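# Put two balls into matching cups of wooden puzzle

## Task

Drop the large ball into the green cup and the small ball into the orange cup of the covered wooden puzzle, then leave the puzzle lying flat on the table. It only counts if the balls and puzzle stay in place with no help from the robot at the end.

## Robot and tools

Robot: two six-joint arms (uf850 type, each with a parallel two-finger gripper), named left_arm and right_arm. Names are labels, not image sides. Bases in the scene frame: left_arm at (-0.055, +0.379, 0) m, right_arm at (+0.035, -0.495, 0) m; both face roughly along +x with a tiny yaw. Scene frame: origin on the table surface midway between the arms, +z up, +x out across the table, left_arm on the +y side.

execute_actions takes "actions", a list holding zero or one item, plus an optional "pictures" boolean (pictures come by default). Three forms:
- Look: {"actions": []} sends nothing and just reports the state.
- Move: {"actions": [{"rows": [[...]], "steps": N}]}. Each row is one control step of 1/30 s. N is 1 to 15 (default 15); with fewer rows than N the last row repeats. Up to 15 rows.
- Wait: {"actions": [{"steps": N}]} with N up to 300; no new command, and the count runs from the previous result, so time spent writing is included.
A refused call moves nothing.

Row layout: always 14 numbers, one shared list for both arms even if one stays still. First left_arm: waist, shoulder, elbow, forearm roll, wrist pitch, wrist roll, gripper opening; then right_arm in the same seven-slot order. The six joint numbers are absolute target angles in radians, the same quantities printed under Joint positions, not offsets. Opening is an absolute command from -1 (closed) to +1 (fully open). Stated joint ranges: waist -6.283..6.283, shoulder -2.304..2.304, elbow -4.224..0.061, forearm roll -6.283..6.283, wrist pitch -2.164..2.164, wrist roll -6.283..6.283. The true ends may be off by up to 0.010 rad. A target more than 0.010 rad beyond a stated end, and farther out than the current angle, gets the whole call refused; a target beyond the true end is clipped there, and the result then prints "joint sent to its limit" (possibly about an older, still-running action). No such line does not prove there is room left.

Motion: each joint target moves at most 3.14 rad/s, ramping up over 0.16 s, and all joints of an arm are slowed together so they finish at once. Each step the target sent is kept within 0.623 rad of the measured angle, and if it would shift the gripper more than 70 mm from where it is measured, the whole arm's targets are scaled back. Large moves therefore take several calls. Between calls the arms keep heading to the last row sent, until everything nearly stops or a step is HELD; after that only a new action moves them further. Fingers still opening or closing finish regardless.

Gripper geometry: fingers extend along the gripper's +z axis and separate along its y axis. end_effector_position is the pinch point between the pads when closed, about 2 cm short of the fingertips; when closing, the tips advance roughly 10 mm along +z. To hold something, keep commanding an opening well under grip_measured; the lower, the harder the squeeze (about 24 N per pad max on objects up to ~6 cm). Fast closing can overshoot in force. Echoing grip_measured still grips lightly; wide parts may slip.

Result lines: the state line `left_arm: ...` | `right_arm: ...` gives each gripper's position (m) and orientation (quat wxyz) plus linear (m/s) and angular (rad/s) velocity in the scene frame; reported positions can be off, more so at long reach. Joint positions and Joint velocities: per arm, six joints (rad, rad/s) then the pad gap (m, m/s; 0.084 when fully open). grip_measured is the measured opening on the -1..1 command scale. Joint torques follow the joint order without the gripper; they are total drive output with per-arm offset, scale and noise, nonzero even in free air. "joint command not followed" means a clearance check altered or blocked some joint targets; the rest of the row still ran. HELD flags steps where all or part of your row was not sent. TORQUE FAULT: contact torque reached a joint's load limit (waist 56.4, shoulder 56.4, elbow 47, forearm roll 25.3, wrist pitch 17.8, wrist roll 17.8 N m, carried weight included); that arm backs off the joint slightly, freezes for 10 s and drops the rest of the call. MOTOR HOT appears from 65 °C while holding loads; at 80 °C an OVER-TEMPERATURE FAULT brakes the arm until it cools.

Cameras: cam_high, cam_low, cam_left_wrist, cam_right_wrist, each 672x504, returned in that order. Calibration (intrinsics K, distortion, T_world_to_cam mapping scene frame to camera) is supplied and may be off by a few degrees and millimetres; wrist camera poses are computed from joint readings. zoom_image takes "camera" (one of those four names) and "region" [x0, y0, x1, y1] in pixels of that camera's latest full image, origin top-left, at most 504 by 504, and returns a magnified view.

read_manual (optional "section", only "licences") returns licence text and does nothing to the robot. finished_scene takes "scene" (integer) and ends and grades that scene permanently; the result states success. Replying with no tool call ends the session.

Avoid: pushing or dropping anything off the table, letting the two arms collide or press on each other, slamming or hard pushes, dropping or letting balls slip, and leaving the puzzle tilted or held. Loose items may occasionally be nudged by outside disturbances, so check that the result is stable before finishing.

Each tool is called after ">>>" by a JSON object that holds its "fn" and its "kwargs".

## Session

>>> {"fn": "execute_actions", "kwargs": {"actions": []}}

Scene clock: 0.00 s of 4500.00 s.
left_arm: end_effector_position=(+0.0995, +0.4614, +0.3956) grip_measured=+1.00 end_effector_quat_wxyz=(-0.193, +0.344, +0.872, +0.291) end_effector_velocity=(-0.000, -0.000, -0.000) end_effector_angular_velocity=(+0.000, +0.000, +0.001) | right_arm: end_effector_position=(+0.8874, -0.5027, +0.2883) grip_measured=+1.00 end_effector_quat_wxyz=(+0.439, -0.288, +0.847, -0.084) end_effector_velocity=(+0.000, -0.000, +0.000) end_effector_angular_velocity=(+0.000, -0.001, -0.000)
Joint positions: left_arm=[-0.45   0.665 -0.365  0.58  -1.492 -2.951  0.084] | right_arm=[-0.107 -0.74  -1.472  2.449 -0.24   0.046  0.084]
Joint velocities: left_arm=[ 0.    -0.001  0.    -0.    -0.    -0.    -0.   ] | right_arm=[-0.     0.    -0.     0.001 -0.    -0.    -0.   ]
Joint torques (N m, as the arm reports them, + toward a larger angle): no reading
Motor temperatures (°C, as the motors report them): left_arm=[23 22 26 25 26 25] | right_arm=[23 24 28 28 27 25]

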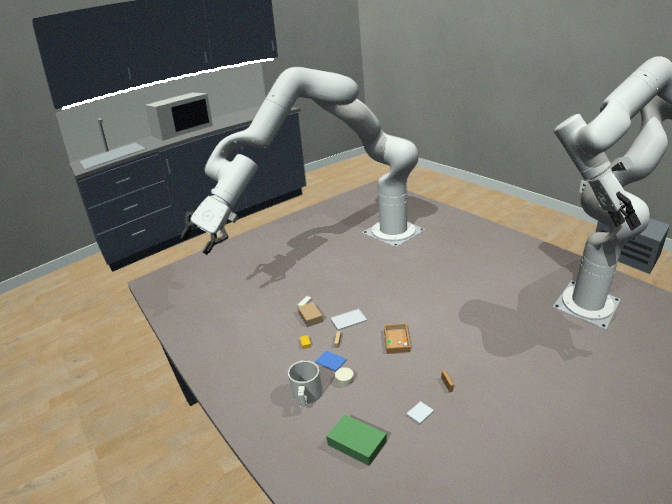

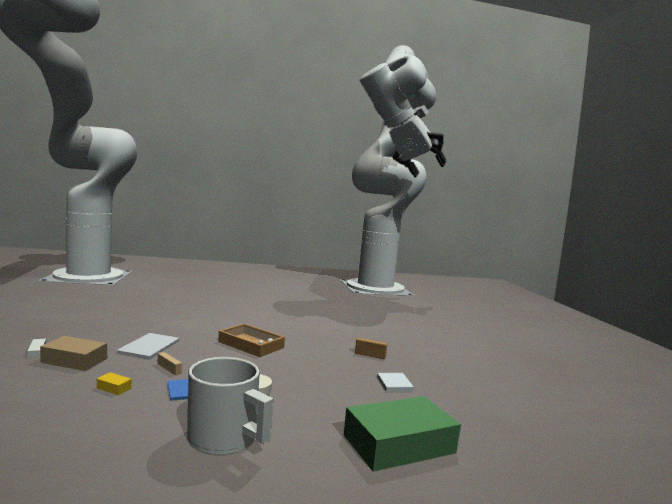

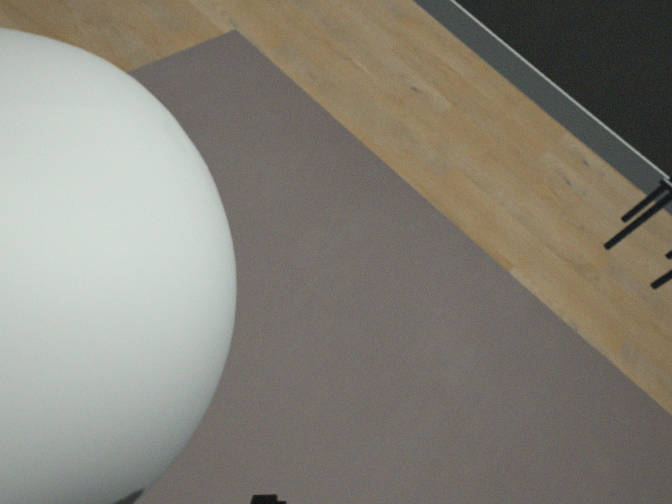

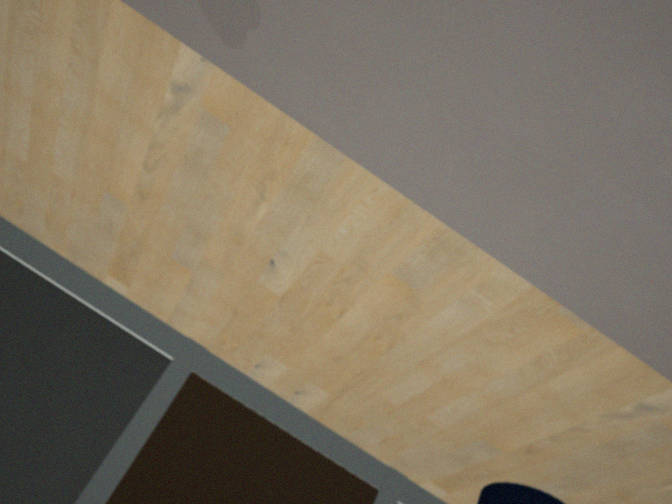

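>>> {"fn": "zoom_image", "kwargs": {"camera": "cam_high", "region": [360, 305, 440, 365]}}

>>> {"fn": "zoom_image", "kwargs": {"camera": "cam_low", "region": [200, 305, 300, 380]}}

Region (360, 305, 440, 365) of cam_high's 672x504 image, scaled by 6.300, with more detail than that image has; it fills the top 378 rows of this view, and the rest is white.

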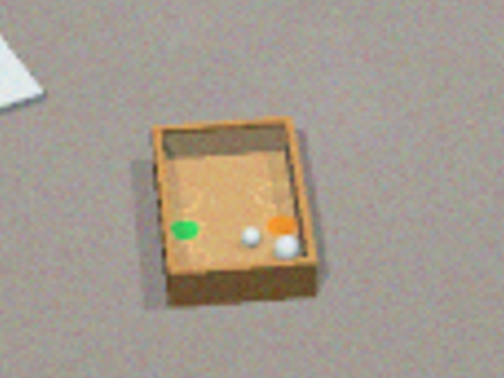

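Region (200, 305, 300, 380) of cam_low's 672x504 image, scaled by 5.040, with more detail than that image has; it fills the top 378 rows of this view, and the rest is white.

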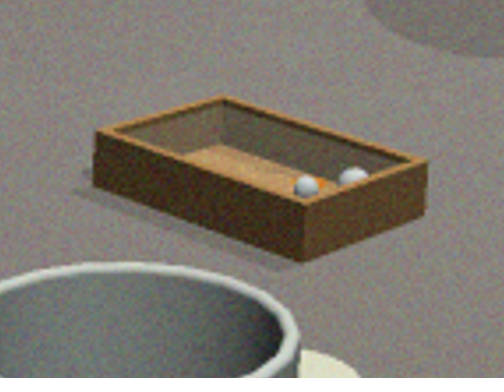

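>>> {"fn": "execute_actions", "kwargs": {"actions": [{"rows": [[-0.45,0.665,-0.365,0.58,-1.492,-2.951,1, 0.808,-0.7145,-1.4527,0.0,-0.7383,0.012,1]], "steps": 15}], "pictures": false}}

>>> {"fn": "execute_actions", "kwargs": {"actions": [{"steps": 45}]}}

Scene clock: 95.07 s of 4500.00 s.
left_arm: end_effector_position=(+0.0994, +0.4614, +0.3955) grip_measured=+1.00 end_effector_quat_wxyz=(-0.193, +0.344, +0.871, +0.291) end_effector_velocity=(+0.000, +0.000, +0.000) end_effector_angular_velocity=(+0.001, +0.000, -0.001) | right_arm: end_effector_position=(+0.8672, -0.2983, +0.3076) grip_measured=+1.00 end_effector_quat_wxyz=(+0.482, -0.468, +0.740, -0.031) end_effector_velocity=(-0.115, +0.449, +0.029) end_effector_angular_velocity=(-0.134, -0.202, +0.943)
Joint positions: left_arm=[-0.45   0.665 -0.365  0.58  -1.492 -2.951  0.084] | right_arm=[ 0.094 -0.733 -1.466  2.248 -0.382  0.036  0.084]
Joint velocities: left_arm=[-0.    -0.001 -0.     0.002  0.     0.     0.   ] | right_arm=[ 0.455  0.014  0.009 -0.454 -0.27  -0.019  0.   ]
Joint torques (N m, as the arm reports them, + toward a larger angle): left_arm=[ -4.83  -2.11 -21.25   1.17  -1.17   0.51] | right_arm=[  8.74  50.82 -17.97  -1.84  -1.04  -0.48]
Motor temperatures (°C, as the motors report them): left_arm=[23 22 27 25 26 25] | right_arm=[23 25 28 28 27 25]
Steps of this call (steps 1 to 90: nothing new was sent; then 91.57 s passed at rest; steps 91 to 105: all 15 steps of this action). Readings (joint positions):
91: left_arm=[-0.450 0.665 -0.365 0.580 -1.492 -2.951] | right_arm=[-0.107 -0.740 -1.472 2.449 -0.240 0.046]
92: left_arm=[-0.450 0.665 -0.365 0.580 -1.492 -2.951] | right_arm=[-0.104 -0.740 -1.472 2.444 -0.244 0.046]
94: left_arm=[-0.450 0.665 -0.365 0.580 -1.492 -2.951] | right_arm=[-0.075 -0.739 -1.471 2.415 -0.267 0.044]
98: left_arm=[-0.450 0.665 -0.365 0.580 -1.492 -2.951] | right_arm=[-0.012 -0.736 -1.469 2.354 -0.313 0.041]
105: the state above

Scene clock: 96.57 s of 4500.00 s.
left_arm: end_effector_position=(+0.0994, +0.4614, +0.3955) grip_measured=+1.00 end_effector_quat_wxyz=(-0.193, +0.344, +0.871, +0.291) end_effector_velocity=(-0.000, -0.000, -0.000) end_effector_angular_velocity=(-0.001, -0.000, +0.000) | right_arm: end_effector_position=(+0.4326, +0.0984, +0.2391) grip_measured=+1.00 end_effector_quat_wxyz=(-0.265, +0.957, +0.053, -0.102) end_effector_velocity=(-0.252, -0.219, -0.213) end_effector_angular_velocity=(-1.256, -1.149, +2.482)
Joint positions: left_arm=[-0.45   0.665 -0.365  0.58  -1.492 -2.951  0.084] | right_arm=[ 0.752 -0.716 -1.454  0.886 -0.711  0.014  0.084]
Joint velocities: left_arm=[ 0.     0.001  0.    -0.001  0.     0.    -0.   ] | right_arm=[ 0.39   0.009  0.009 -2.681 -0.189 -0.012 -0.   ]
Joint torques (N m, as the arm reports them, + toward a larger angle): left_arm=[ -4.51  -1.56 -21.25   1.17  -1.12   0.5 ] | right_arm=[  6.46  48.76 -16.91  -2.7   -0.33  -0.43]
Motor temperatures (°C, as the motors report them): left_arm=[23 22 27 25 26 25] | right_arm=[23 25 28 28 27 25]
Steps of this call (steps 1 to 45: the robot went on to your last target). Readings (joint positions):
1: left_arm=[-0.450 0.665 -0.365 0.580 -1.492 -2.951] | right_arm=[0.110 -0.732 -1.466 2.233 -0.391 0.036]
2: left_arm=[-0.450 0.665 -0.365 0.580 -1.492 -2.951] | right_arm=[0.125 -0.732 -1.466 2.217 -0.400 0.035]
4: left_arm=[-0.450 0.665 -0.365 0.580 -1.492 -2.951] | right_arm=[0.155 -0.731 -1.465 2.187 -0.417 0.034]
8: left_arm=[-0.450 0.665 -0.365 0.580 -1.492 -2.951] | right_arm=[0.217 -0.730 -1.464 2.125 -0.448 0.032]
45: the state above
camera_calibration (this result's frames):
cam_left_wrist: T_world_to_cam=[[0.728599, 0.570545, 0.378974, -0.45814], [0.673335, -0.495213, -0.548984, 0.443664], [-0.125548, 0.655166, -0.74498, 0.137129], [0, 0, 0, 1]] pos_world=[0.0522826, 0.391255, 0.519346]
cam_right_wrist: T_world_to_cam=[[0.0413053, -0.850193, -0.524849, 0.223705], [-0.975219, -0.148577, 0.163928, 0.469169], [-0.21735, 0.505071, -0.835261, 0.382289], [0, 0, 0, 1]] pos_world=[0.531393, 0.0668169, 0.359813]

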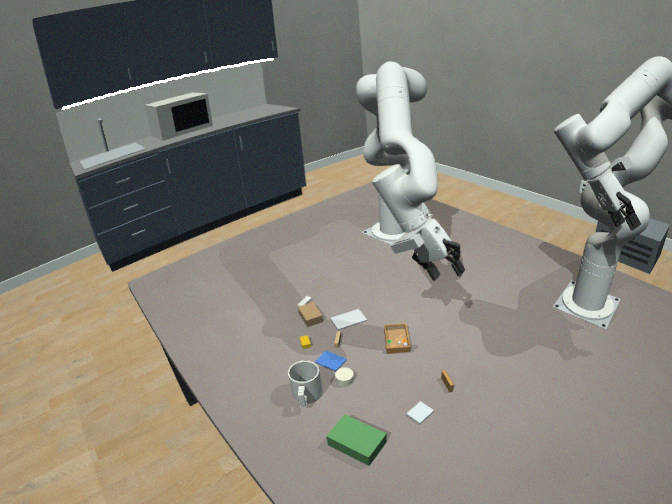

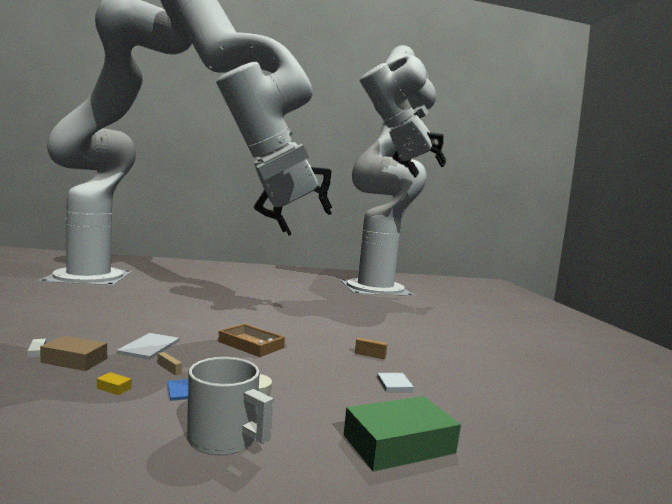

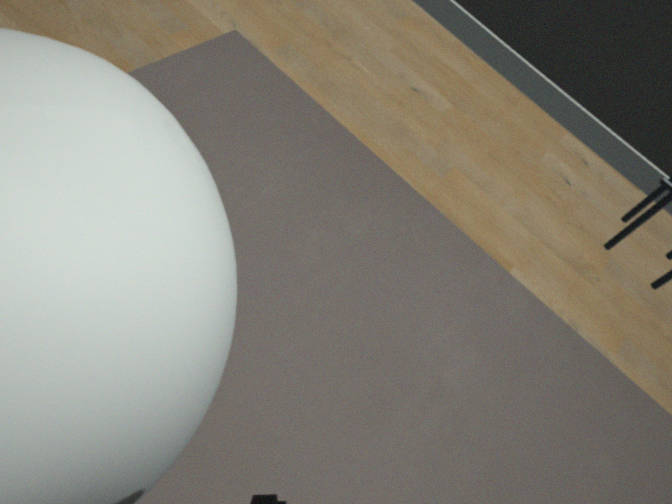

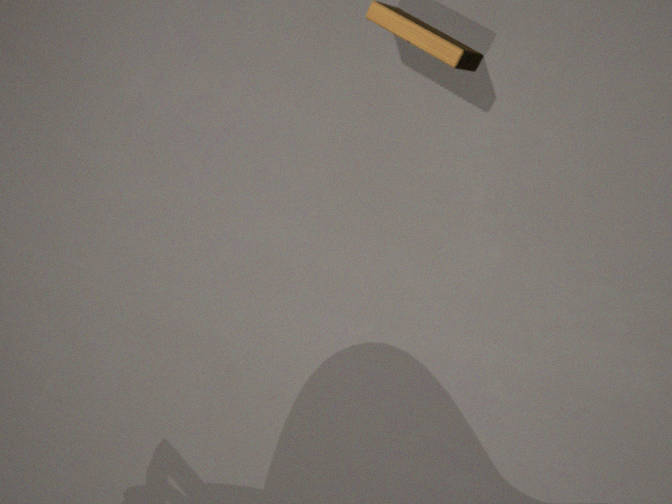

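>>> {"fn": "execute_actions", "kwargs": {"actions": [{"steps": 20}]}}

Scene clock: 98.40 s of 4500.00 s.
left_arm: end_effector_position=(+0.0994, +0.4614, +0.3955) grip_measured=+1.00 end_effector_quat_wxyz=(-0.193, +0.344, +0.871, +0.291) end_effector_velocity=(-0.000, -0.000, +0.000) end_effector_angular_velocity=(-0.000, -0.000, +0.000) | right_arm: end_effector_position=(+0.4601, +0.0009, +0.2000) grip_measured=+1.00 end_effector_quat_wxyz=(+0.000, +0.911, +0.413, -0.000) end_effector_velocity=(-0.000, -0.000, +0.000) end_effector_angular_velocity=(-0.000, +0.001, -0.001)
Joint positions: left_arm=[-0.45   0.665 -0.365  0.58  -1.492 -2.951  0.084] | right_arm=[ 0.808 -0.714 -1.453  0.    -0.738  0.012  0.084]
Joint velocities: left_arm=[ 0.  0. -0. -0.  0.  0. -0.] | right_arm=[ 0.     0.    -0.     0.001 -0.001  0.001  0.   ]
Joint torques (N m, as the arm reports them, + toward a larger angle): left_arm=[ -4.76  -3.   -21.04   1.07  -1.12   0.48] | right_arm=[  9.79  47.18 -17.26  -0.49  -0.29  -0.52]
Motor temperatures (°C, as the motors report them): left_arm=[23 22 27 25 26 25] | right_arm=[23 25 28 28 27 25]
Steps of this call (steps 1 to 45: the robot went on to your last target; steps 46 to 55: nothing new was sent). Readings (joint positions):
1: left_arm=[-0.450 0.665 -0.365 0.580 -1.492 -2.951] | right_arm=[0.765 -0.716 -1.454 0.795 -0.717 0.013]
2: left_arm=[-0.450 0.665 -0.365 0.580 -1.492 -2.951] | right_arm=[0.775 -0.715 -1.453 0.702 -0.722 0.013]
4: left_arm=[-0.450 0.665 -0.365 0.580 -1.492 -2.951] | right_arm=[0.790 -0.715 -1.453 0.515 -0.729 0.013]
8: left_arm=[-0.450 0.665 -0.365 0.580 -1.492 -2.951] | right_arm=[0.803 -0.715 -1.453 0.180 -0.736 0.012]
55: the state above
All arms were judged still, so your last target was given up. Only a new action makes them travel on or press farther. Fingers that are still opening or closing keep moving.
camera_calibration (this result's frames):
cam_left_wrist: T_world_to_cam=[[0.7286, 0.570545, 0.378974, -0.45814], [0.673335, -0.495213, -0.548984, 0.443664], [-0.125547, 0.655166, -0.74498, 0.13713], [0, 0, 0, 1]] pos_world=[0.0522826, 0.391255, 0.519346]
cam_right_wrist: T_world_to_cam=[[0.749198, -0.662299, -0.00788377, -0.310115], [-0.662345, -0.749167, -0.00695368, 0.378736], [-0.00130084, 0.0104315, -0.999945, 0.338826], [0, 0, 0, 1]] pos_world=[0.483633, 0.0748129, 0.338996]

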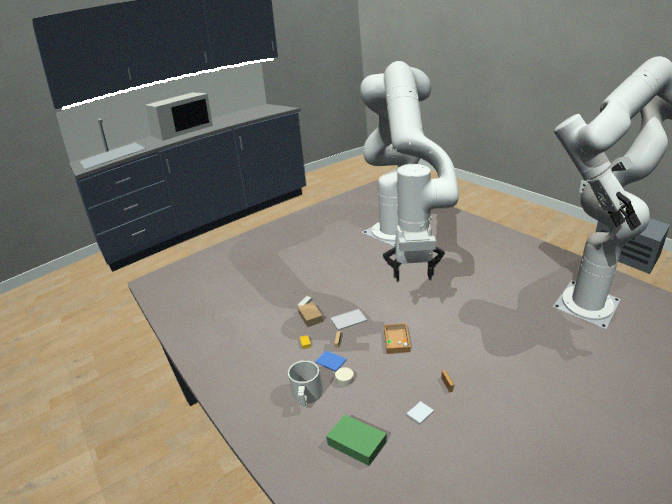

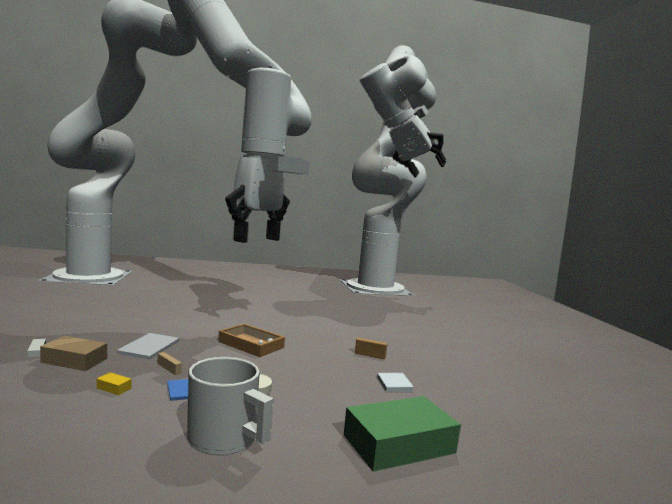

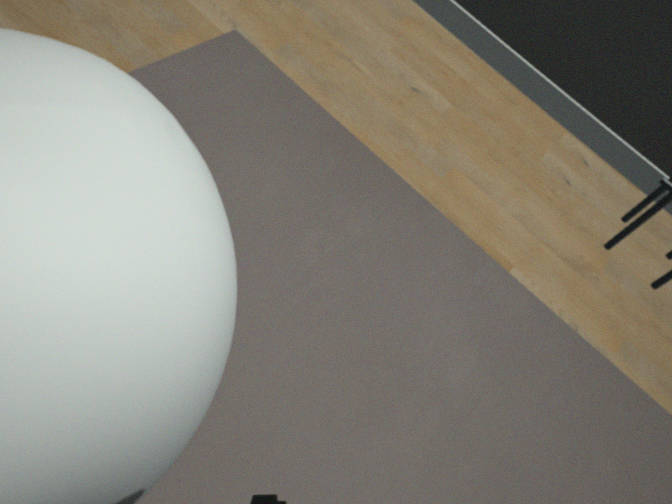

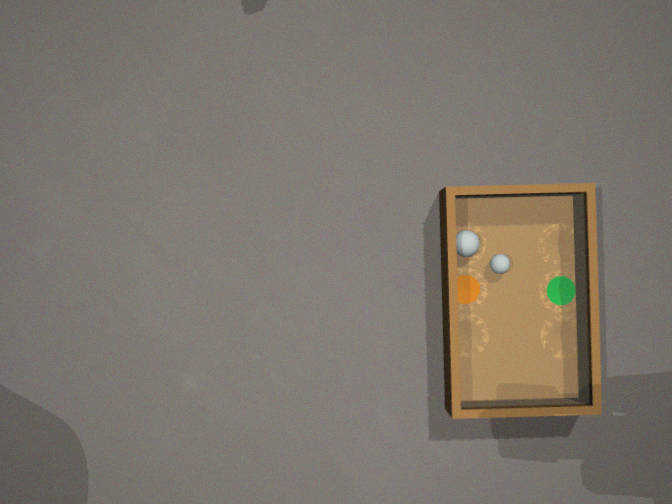

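>>> {"fn": "zoom_image", "kwargs": {"camera": "cam_right_wrist", "region": [400, 170, 660, 430]}}

Region (400, 170, 660, 430) of cam_right_wrist's 672x504 image, scaled by 1.938, with more detail than that image has.

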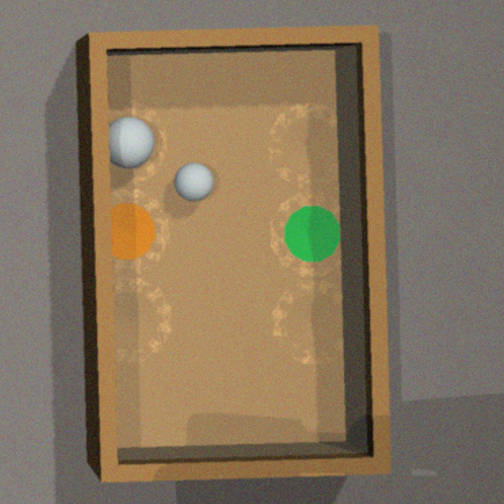

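>>> {"fn": "execute_actions", "kwargs": {"actions": [{"rows": [[-0.45,0.665,-0.365,0.58,-1.492,-2.951,1, 0.7245,-0.9196,-1.4946,0.0,-0.575,-0.0985,1]], "steps": 15}], "pictures": false}}

>>> {"fn": "execute_actions", "kwargs": {"actions": [{"steps": 15}]}}

Scene clock: 179.53 s of 4500.00 s.
left_arm: end_effector_position=(+0.0994, +0.4614, +0.3955) grip_measured=+1.00 end_effector_quat_wxyz=(-0.193, +0.344, +0.871, +0.291) end_effector_velocity=(-0.000, -0.000, -0.000) end_effector_angular_velocity=(-0.001, -0.000, +0.001) | right_arm: end_effector_position=(+0.5090, -0.0248, +0.0841) grip_measured=+1.00 end_effector_quat_wxyz=(+0.000, +0.905, +0.425, -0.000) end_effector_velocity=(+0.020, -0.002, -0.027) end_effector_angular_velocity=(+0.021, -0.022, +0.017)
Joint positions: left_arm=[-0.45   0.665 -0.365  0.58  -1.492 -2.951  0.084] | right_arm=[ 0.727 -0.913 -1.493 -0.    -0.581 -0.095  0.084]
Joint velocities: left_arm=[ 0.     0.001 -0.    -0.001  0.    -0.    -0.   ] | right_arm=[-0.022 -0.055 -0.027 -0.001  0.058 -0.039  0.   ]
Joint torques (N m, as the arm reports them, + toward a larger angle): left_arm=[ -5.18  -1.96 -21.13   1.04  -1.18   0.55] | right_arm=[ 12.    57.24 -16.14  -0.73  -0.27  -0.36]
Motor temperatures (°C, as the motors report them): left_arm=[23 22 27 25 26 25] | right_arm=[23 25 28 28 27 25]
Steps of this call (steps 1 to 90: nothing new was sent; then 77.63 s passed at rest; steps 91 to 105: all 15 steps of this action). Readings (joint positions):
91: left_arm=[-0.450 0.665 -0.365 0.580 -1.492 -2.951] | right_arm=[0.808 -0.715 -1.453 0.000 -0.738 0.012]
92: left_arm=[-0.450 0.665 -0.365 0.580 -1.492 -2.951] | right_arm=[0.806 -0.718 -1.454 0.000 -0.734 0.009]
94: left_arm=[-0.450 0.665 -0.365 0.580 -1.492 -2.951] | right_arm=[0.792 -0.753 -1.464 0.000 -0.705 -0.011]
98: left_arm=[-0.450 0.665 -0.365 0.580 -1.492 -2.951] | right_arm=[0.756 -0.844 -1.478 -0.000 -0.636 -0.057]
105: the state above

Scene clock: 180.03 s of 4500.00 s.
left_arm: end_effector_position=(+0.0994, +0.4614, +0.3955) grip_measured=+1.00 end_effector_quat_wxyz=(-0.193, +0.344, +0.871, +0.291) end_effector_velocity=(-0.000, -0.000, -0.000) end_effector_angular_velocity=(-0.001, +0.001, +0.000) | right_arm: end_effector_position=(+0.5104, -0.0259, +0.0801) grip_measured=+1.00 end_effector_quat_wxyz=(-0.000, +0.905, +0.425, +0.000) end_effector_velocity=(-0.000, -0.001, -0.001) end_effector_angular_velocity=(-0.002, +0.002, +0.001)
Joint positions: left_arm=[-0.45   0.665 -0.365  0.58  -1.492 -2.951  0.084] | right_arm=[ 0.725 -0.919 -1.495  0.    -0.575 -0.098  0.084]
Joint velocities: left_arm=[ 0.    -0.001 -0.    -0.001  0.     0.    -0.   ] | right_arm=[-0.    -0.001  0.001 -0.    -0.001 -0.002  0.   ]
Joint torques (N m, as the arm reports them, + toward a larger angle): left_arm=[ -4.7   -1.59 -21.2    1.15  -1.16   0.48] | right_arm=[  9.53  51.23 -15.86  -0.61  -0.27  -0.36]
Motor temperatures (°C, as the motors report them): left_arm=[23 22 27 25 26 25] | right_arm=[23 25 28 28 27 25]
Steps of this call (steps 1 to 15: the robot went on to your last target). Readings (joint positions):
1: left_arm=[-0.450 0.665 -0.365 0.580 -1.492 -2.951] | right_arm=[0.727 -0.914 -1.494 0.000 -0.579 -0.096]
2: left_arm=[-0.450 0.665 -0.365 0.580 -1.492 -2.951] | right_arm=[0.726 -0.915 -1.494 0.000 -0.578 -0.097]
4: left_arm=[-0.450 0.665 -0.365 0.580 -1.492 -2.951] | right_arm=[0.726 -0.917 -1.495 0.000 -0.576 -0.098]
8: left_arm=[-0.450 0.665 -0.365 0.580 -1.492 -2.951] | right_arm=[0.725 -0.919 -1.495 0.000 -0.575 -0.098]
15: the state above
All arms were judged still, so your last target was given up. Only a new action makes them travel on or press farther. Fingers that are still opening or closing keep moving.
camera_calibration (this result's frames):
cam_left_wrist: T_world_to_cam=[[0.728599, 0.570545, 0.378974, -0.45814], [0.673335, -0.495213, -0.548984, 0.443664], [-0.125548, 0.655166, -0.74498, 0.13713], [0, 0, 0, 1]] pos_world=[0.0522826, 0.391255, 0.519346]
cam_right_wrist: T_world_to_cam=[[0.766827, -0.641805, -0.00787443, -0.374974], [-0.641852, -0.766795, -0.00719062, 0.380216], [-0.00142309, 0.0105682, -0.999943, 0.219377], [0, 0, 0, 1]] pos_world=[0.531895, 0.0485691, 0.219146]

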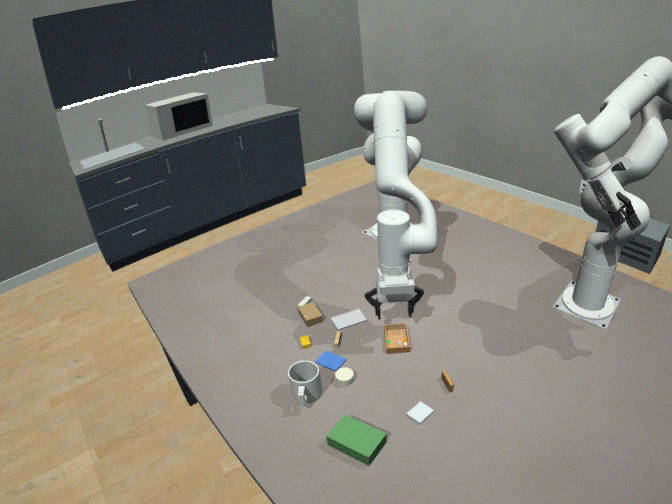

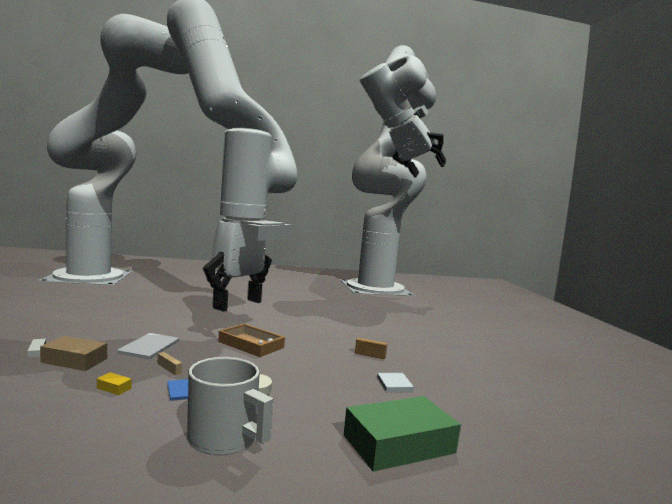

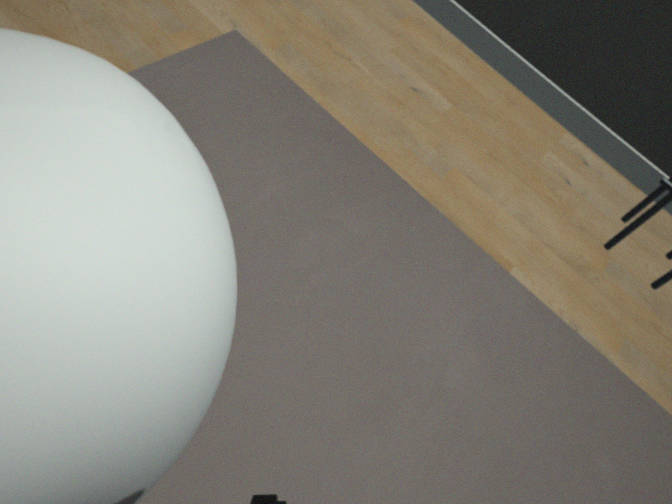

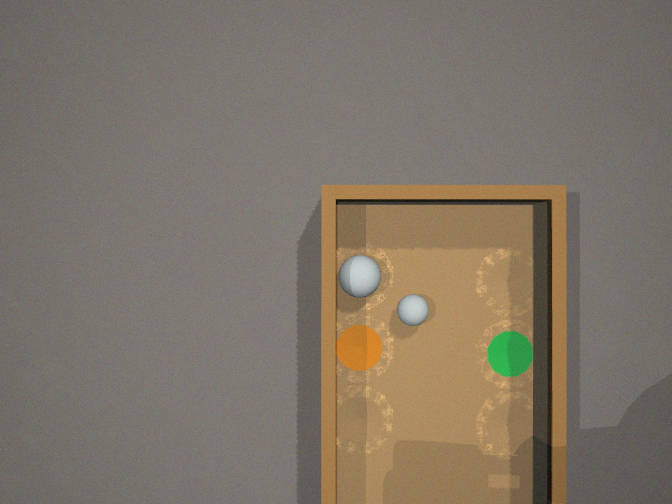

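>>> {"fn": "execute_actions", "kwargs": {"actions": [{"rows": [[-0.45,0.665,-0.365,0.58,-1.492,-2.951,1, 0.7278,-0.9819,-1.5136,0.0,-0.5317,-0.0951,1]], "steps": 15}], "pictures": false}}

>>> {"fn": "execute_actions", "kwargs": {"actions": [{"steps": 8}]}}

>>> {"fn": "zoom_image", "kwargs": {"camera": "cam_high", "region": [350, 290, 450, 365]}}

>>> {"fn": "zoom_image", "kwargs": {"camera": "cam_low", "region": [190, 280, 310, 370]}}

Scene clock: 213.30 s of 4500.00 s.
left_arm: end_effector_position=(+0.0994, +0.4614, +0.3955) grip_measured=+1.00 end_effector_quat_wxyz=(-0.193, +0.344, +0.871, +0.291) end_effector_velocity=(+0.000, +0.000, +0.000) end_effector_angular_velocity=(+0.001, -0.001, -0.001) | right_arm: end_effector_position=(+0.5103, -0.0230, +0.0456) grip_measured=+1.00 end_effector_quat_wxyz=(-0.000, +0.905, +0.425, +0.000) end_effector_velocity=(-0.001, -0.001, -0.005) end_effector_angular_velocity=(-0.002, +0.002, -0.002)
Joint positions: left_arm=[-0.45   0.665 -0.365  0.58  -1.492 -2.951  0.084] | right_arm=[ 0.728 -0.981 -1.514  0.    -0.532 -0.095  0.084]
Joint velocities: left_arm=[ 0.    -0.     0.     0.002 -0.    -0.    -0.   ] | right_arm=[ 0.    -0.007 -0.     0.     0.004  0.002  0.   ]
Joint torques (N m, as the arm reports them, + toward a larger angle): left_arm=[ -4.42  -1.87 -21.47   1.16  -1.09   0.5 ] | right_arm=[  8.81  52.85 -15.24  -0.58  -0.27  -0.51]
Motor temperatures (°C, as the motors report them): left_arm=[23 22 27 25 26 25] | right_arm=[23 25 28 28 27 25]
Steps of this call (steps 1 to 90: nothing new was sent; then 29.77 s passed at rest; steps 91 to 105: all 15 steps of this action). Readings (joint positions):
91: left_arm=[-0.450 0.665 -0.365 0.580 -1.492 -2.951] | right_arm=[0.725 -0.920 -1.495 -0.000 -0.575 -0.098]
92: left_arm=[-0.450 0.665 -0.365 0.580 -1.492 -2.951] | right_arm=[0.725 -0.924 -1.497 0.000 -0.571 -0.098]
94: left_arm=[-0.450 0.665 -0.365 0.580 -1.492 -2.951] | right_arm=[0.726 -0.949 -1.505 0.000 -0.553 -0.097]
98: left_arm=[-0.450 0.665 -0.365 0.580 -1.492 -2.951] | right_arm=[0.727 -0.976 -1.510 -0.000 -0.537 -0.096]
105: the state above

Scene clock: 213.57 s of 4500.00 s.
left_arm: end_effector_position=(+0.0994, +0.4614, +0.3955) grip_measured=+1.00 end_effector_quat_wxyz=(-0.193, +0.344, +0.871, +0.291) end_effector_velocity=(+0.000, +0.000, +0.000) end_effector_angular_velocity=(+0.000, -0.000, -0.000) | right_arm: end_effector_position=(+0.5102, -0.0231, +0.0451) grip_measured=+1.00 end_effector_quat_wxyz=(-0.000, +0.905, +0.425, +0.000) end_effector_velocity=(-0.000, -0.000, -0.001) end_effector_angular_velocity=(-0.001, +0.001, -0.001)
Joint positions: left_arm=[-0.45   0.665 -0.365  0.58  -1.492 -2.951  0.084] | right_arm=[ 0.728 -0.982 -1.514  0.    -0.532 -0.095  0.084]
Joint velocities: left_arm=[-0.  0. -0.  0.  0.  0. -0.] | right_arm=[ 0.    -0.001  0.     0.001 -0.     0.001  0.   ]
Joint torques (N m, as the arm reports them, + toward a larger angle): left_arm=[ -5.02  -2.29 -21.64   1.18  -1.13   0.5 ] | right_arm=[ 10.09  52.77 -14.43  -0.79  -0.17  -0.42]
Motor temperatures (°C, as the motors report them): left_arm=[23 22 27 25 26 25] | right_arm=[23 25 28 28 27 25]
Steps of this call (steps 1 to 8: the robot went on to your last target). Readings (joint positions):
1: left_arm=[-0.450 0.665 -0.365 0.580 -1.492 -2.951] | right_arm=[0.728 -0.981 -1.514 0.000 -0.532 -0.095]
2: left_arm=[-0.450 0.665 -0.365 0.580 -1.492 -2.951] | right_arm=[0.728 -0.981 -1.514 0.000 -0.532 -0.095]
4: left_arm=[-0.450 0.665 -0.365 0.580 -1.492 -2.951] | right_arm=[0.728 -0.982 -1.514 0.000 -0.532 -0.095]
8: the state above
camera_calibration (this result's frames):
cam_left_wrist: T_world_to_cam=[[0.7286, 0.570545, 0.378974, -0.45814], [0.673335, -0.495213, -0.548985, 0.443664], [-0.125548, 0.655166, -0.74498, 0.13713], [0, 0, 0, 1]] pos_world=[0.0522826, 0.391255, 0.519346]
cam_right_wrist: T_world_to_cam=[[0.766741, -0.641909, -0.00787747, -0.373228], [-0.641956, -0.766709, -0.00714776, 0.382034], [-0.00145151, 0.0105375, -0.999943, 0.184346], [0, 0, 0, 1]] pos_world=[0.531685, 0.0513876, 0.184127]

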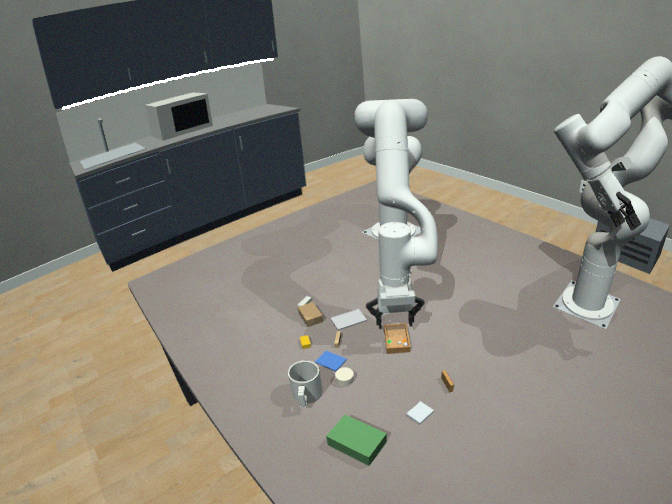

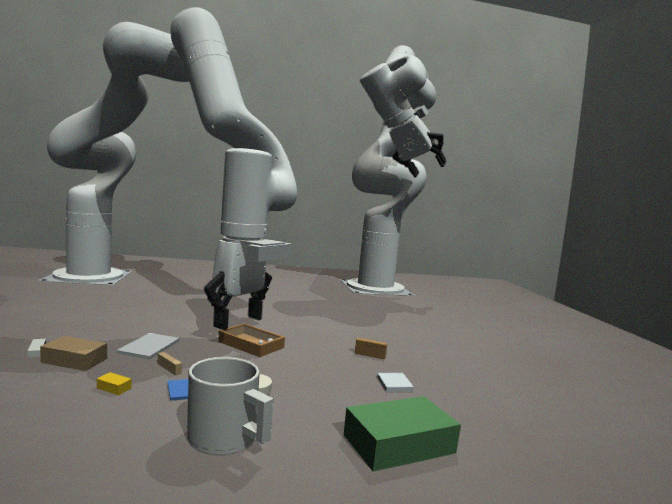

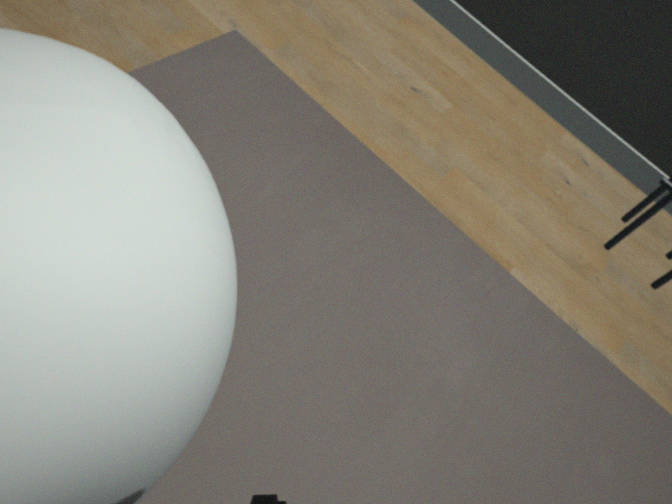

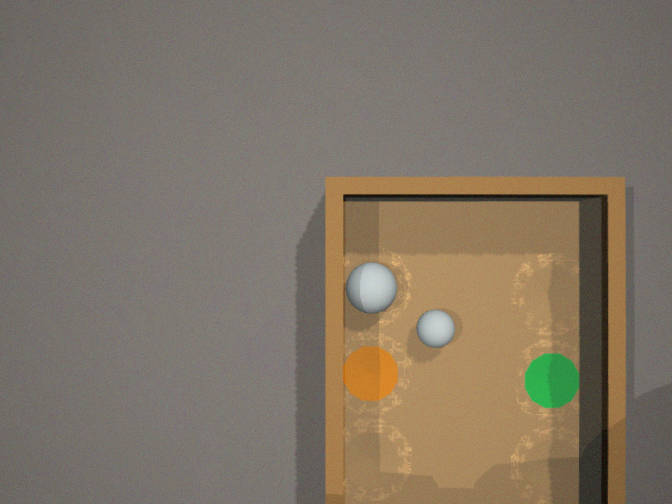

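Region (350, 290, 450, 365) of cam_high's 672x504 image, scaled by 5.040, with more detail than that image has; it fills the top 378 rows of this view, and the rest is white.

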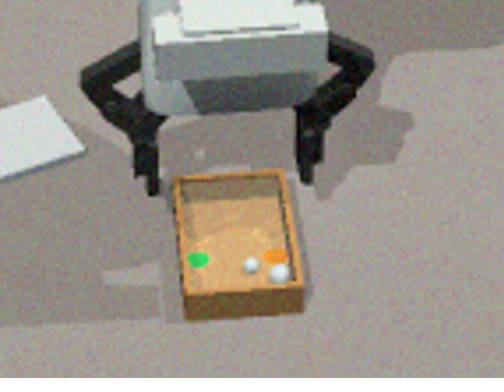

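Region (190, 280, 310, 370) of cam_low's 672x504 image, scaled by 4.200, with more detail than that image has; it fills the top 378 rows of this view, and the rest is white.

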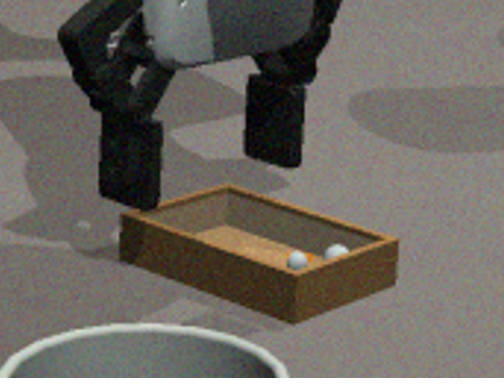

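>>> {"fn": "execute_actions", "kwargs": {"actions": [{"rows": [[-0.45,0.665,-0.365,0.58,-1.492,-2.951,1, 0.7278,-0.990,-1.516,0.0,-0.526,-0.0951,1],[-0.45,0.665,-0.365,0.58,-1.492,-2.951,1, 0.7278,-0.996,-1.5177,0.0,-0.5217,-0.0951,1],[-0.45,0.665,-0.365,0.58,-1.492,-2.951,1, 0.7278,-1.002,-1.5194,0.0,-0.5174,-0.0951,1],[-0.45,0.665,-0.365,0.58,-1.492,-2.951,1, 0.7278,-1.008,-1.5212,0.0,-0.5132,-0.0951,1],[-0.45,0.665,-0.365,0.58,-1.492,-2.951,1, 0.7278,-1.013,-1.5226,0.0,-0.5096,-0.0951,1],[-0.45,0.665,-0.365,0.58,-1.492,-2.951,1, 0.7278,-1.018,-1.5241,0.0,-0.5061,-0.0951,1],[-0.45,0.665,-0.365,0.58,-1.492,-2.951,1, 0.7278,-1.0222,-1.5253,0.0,-0.5031,-0.0951,1]], "steps": 15}], "pictures": false}}

>>> {"fn": "execute_actions", "kwargs": {"actions": [{"steps": 8}]}}

>>> {"fn": "zoom_image", "kwargs": {"camera": "cam_low", "region": [190, 280, 310, 370]}}

Scene clock: 229.27 s of 4500.00 s.
left_arm: end_effector_position=(+0.0994, +0.4614, +0.3955) grip_measured=+1.00 end_effector_quat_wxyz=(-0.193, +0.344, +0.871, +0.291) end_effector_velocity=(+0.000, +0.000, +0.000) end_effector_angular_velocity=(+0.001, -0.001, -0.001) | right_arm: end_effector_position=(+0.5102, -0.0231, +0.0227) grip_measured=+1.00 end_effector_quat_wxyz=(-0.000, +0.905, +0.425, +0.000) end_effector_velocity=(+0.001, +0.001, -0.004) end_effector_angular_velocity=(+0.002, -0.002, -0.001)
Joint positions: left_arm=[-0.45   0.665 -0.365  0.58  -1.492 -2.951  0.084] | right_arm=[ 0.728 -1.021 -1.525  0.    -0.504 -0.095  0.084]
Joint velocities: left_arm=[-0.     0.    -0.     0.001 -0.     0.    -0.   ] | right_arm=[-0.    -0.009 -0.005  0.001  0.006  0.     0.   ]
Joint torques (N m, as the arm reports them, + toward a larger angle): left_arm=[ -4.72  -2.42 -21.3    1.25  -1.07   0.47] | right_arm=[  9.5   53.38 -14.35  -0.55  -0.32  -0.42]
Motor temperatures (°C, as the motors report them): left_arm=[23 22 27 25 26 25] | right_arm=[23 25 28 28 27 25]
Steps of this call (steps 1 to 15: the robot went on to your last target; steps 16 to 90: nothing new was sent; then 12.20 s passed at rest; steps 91 to 105: all 15 steps of this action). Readings (joint positions):
91: left_arm=[-0.450 0.665 -0.365 0.580 -1.492 -2.951] | right_arm=[0.728 -0.982 -1.514 -0.000 -0.532 -0.095]
92: left_arm=[-0.450 0.665 -0.365 0.580 -1.492 -2.951] | right_arm=[0.728 -0.983 -1.514 0.000 -0.530 -0.095]
94: left_arm=[-0.450 0.665 -0.365 0.580 -1.492 -2.951] | right_arm=[0.728 -0.990 -1.517 0.000 -0.525 -0.095]
98: left_arm=[-0.450 0.665 -0.365 0.580 -1.492 -2.951] | right_arm=[0.728 -1.010 -1.521 -0.000 -0.512 -0.095]
105: the state above

Scene clock: 229.53 s of 4500.00 s.
left_arm: end_effector_position=(+0.0994, +0.4614, +0.3955) grip_measured=+1.00 end_effector_quat_wxyz=(-0.193, +0.344, +0.871, +0.291) end_effector_velocity=(-0.000, +0.000, +0.000) end_effector_angular_velocity=(-0.001, -0.002, -0.000) | right_arm: end_effector_position=(+0.5102, -0.0231, +0.0221) grip_measured=+1.00 end_effector_quat_wxyz=(-0.000, +0.905, +0.425, +0.000) end_effector_velocity=(-0.001, -0.001, -0.001) end_effector_angular_velocity=(-0.001, +0.001, -0.001)
Joint positions: left_arm=[-0.45   0.665 -0.365  0.58  -1.492 -2.951  0.084] | right_arm=[ 0.728 -1.022 -1.525  0.    -0.503 -0.095  0.084]
Joint velocities: left_arm=[-0.     0.002  0.     0.     0.     0.     0.   ] | right_arm=[ 0.    -0.001  0.002 -0.     0.001  0.001  0.   ]
Joint torques (N m, as the arm reports them, + toward a larger angle): left_arm=[ -5.41  -2.08 -21.45   1.24  -1.07   0.49] | right_arm=[  9.31  53.61 -14.81  -0.62  -0.28  -0.42]
Motor temperatures (°C, as the motors report them): left_arm=[23 22 27 25 26 25] | right_arm=[23 25 28 28 27 25]
Steps of this call (steps 1 to 8: the robot went on to your last target). Readings (joint positions):
1: left_arm=[-0.450 0.665 -0.365 0.580 -1.492 -2.951] | right_arm=[0.728 -1.021 -1.525 0.000 -0.504 -0.095]
2: left_arm=[-0.450 0.665 -0.365 0.580 -1.492 -2.951] | right_arm=[0.728 -1.022 -1.525 0.000 -0.503 -0.095]
4: left_arm=[-0.450 0.665 -0.365 0.580 -1.492 -2.951] | right_arm=[0.728 -1.022 -1.525 0.000 -0.503 -0.095]
8: the state above
camera_calibration (this result's frames):
cam_left_wrist: T_world_to_cam=[[0.7286, 0.570545, 0.378974, -0.45814], [0.673335, -0.495213, -0.548985, 0.443664], [-0.125548, 0.655166, -0.74498, 0.13713], [0, 0, 0, 1]] pos_world=[0.0522826, 0.391255, 0.519346]
cam_right_wrist: T_world_to_cam=[[0.766743, -0.641906, -0.00787717, -0.373406], [-0.641952, -0.766711, -0.00715445, 0.381872], [-0.00144704, 0.0105424, -0.999943, 0.161366], [0, 0, 0, 1]] pos_world=[0.531683, 0.0513931, 0.161147]

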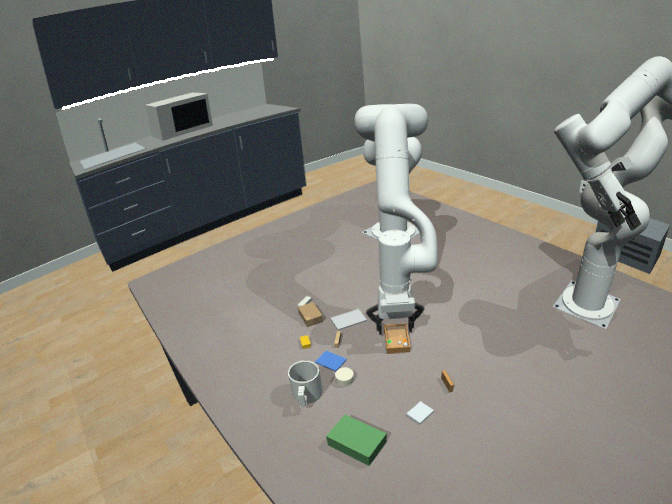

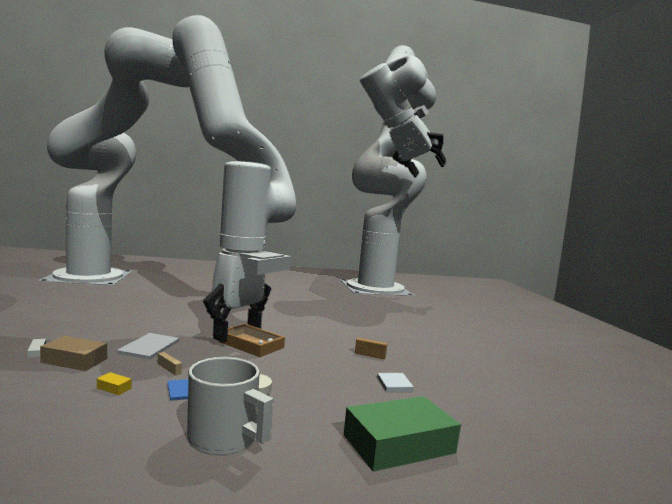

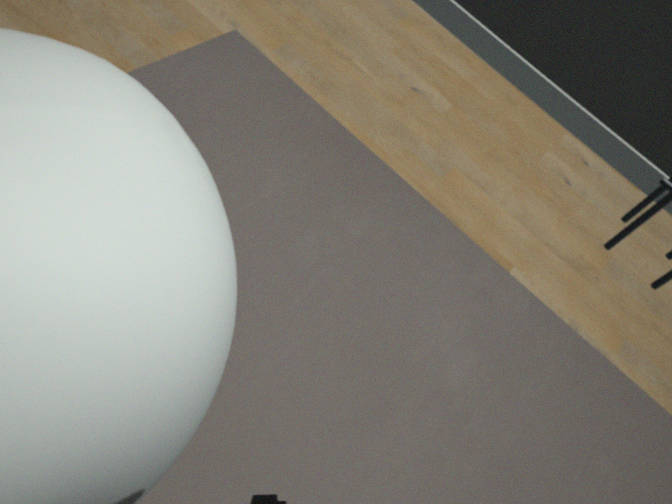

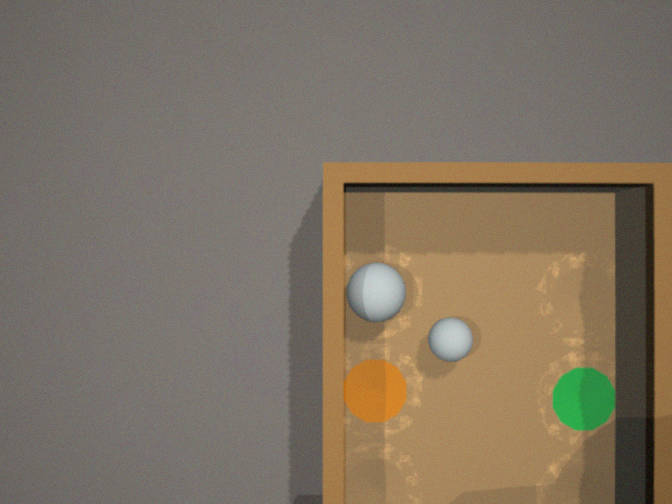

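Region (190, 280, 310, 370) of cam_low's 672x504 image, scaled by 4.200, with more detail than that image has; it fills the top 378 rows of this view, and the rest is white.

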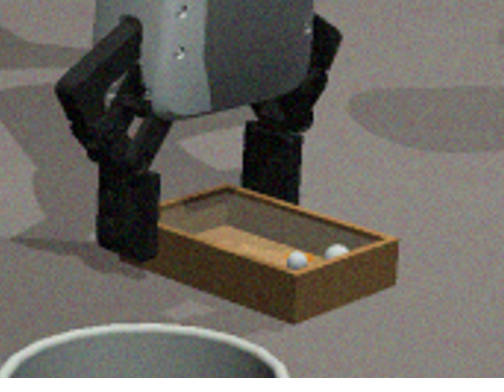

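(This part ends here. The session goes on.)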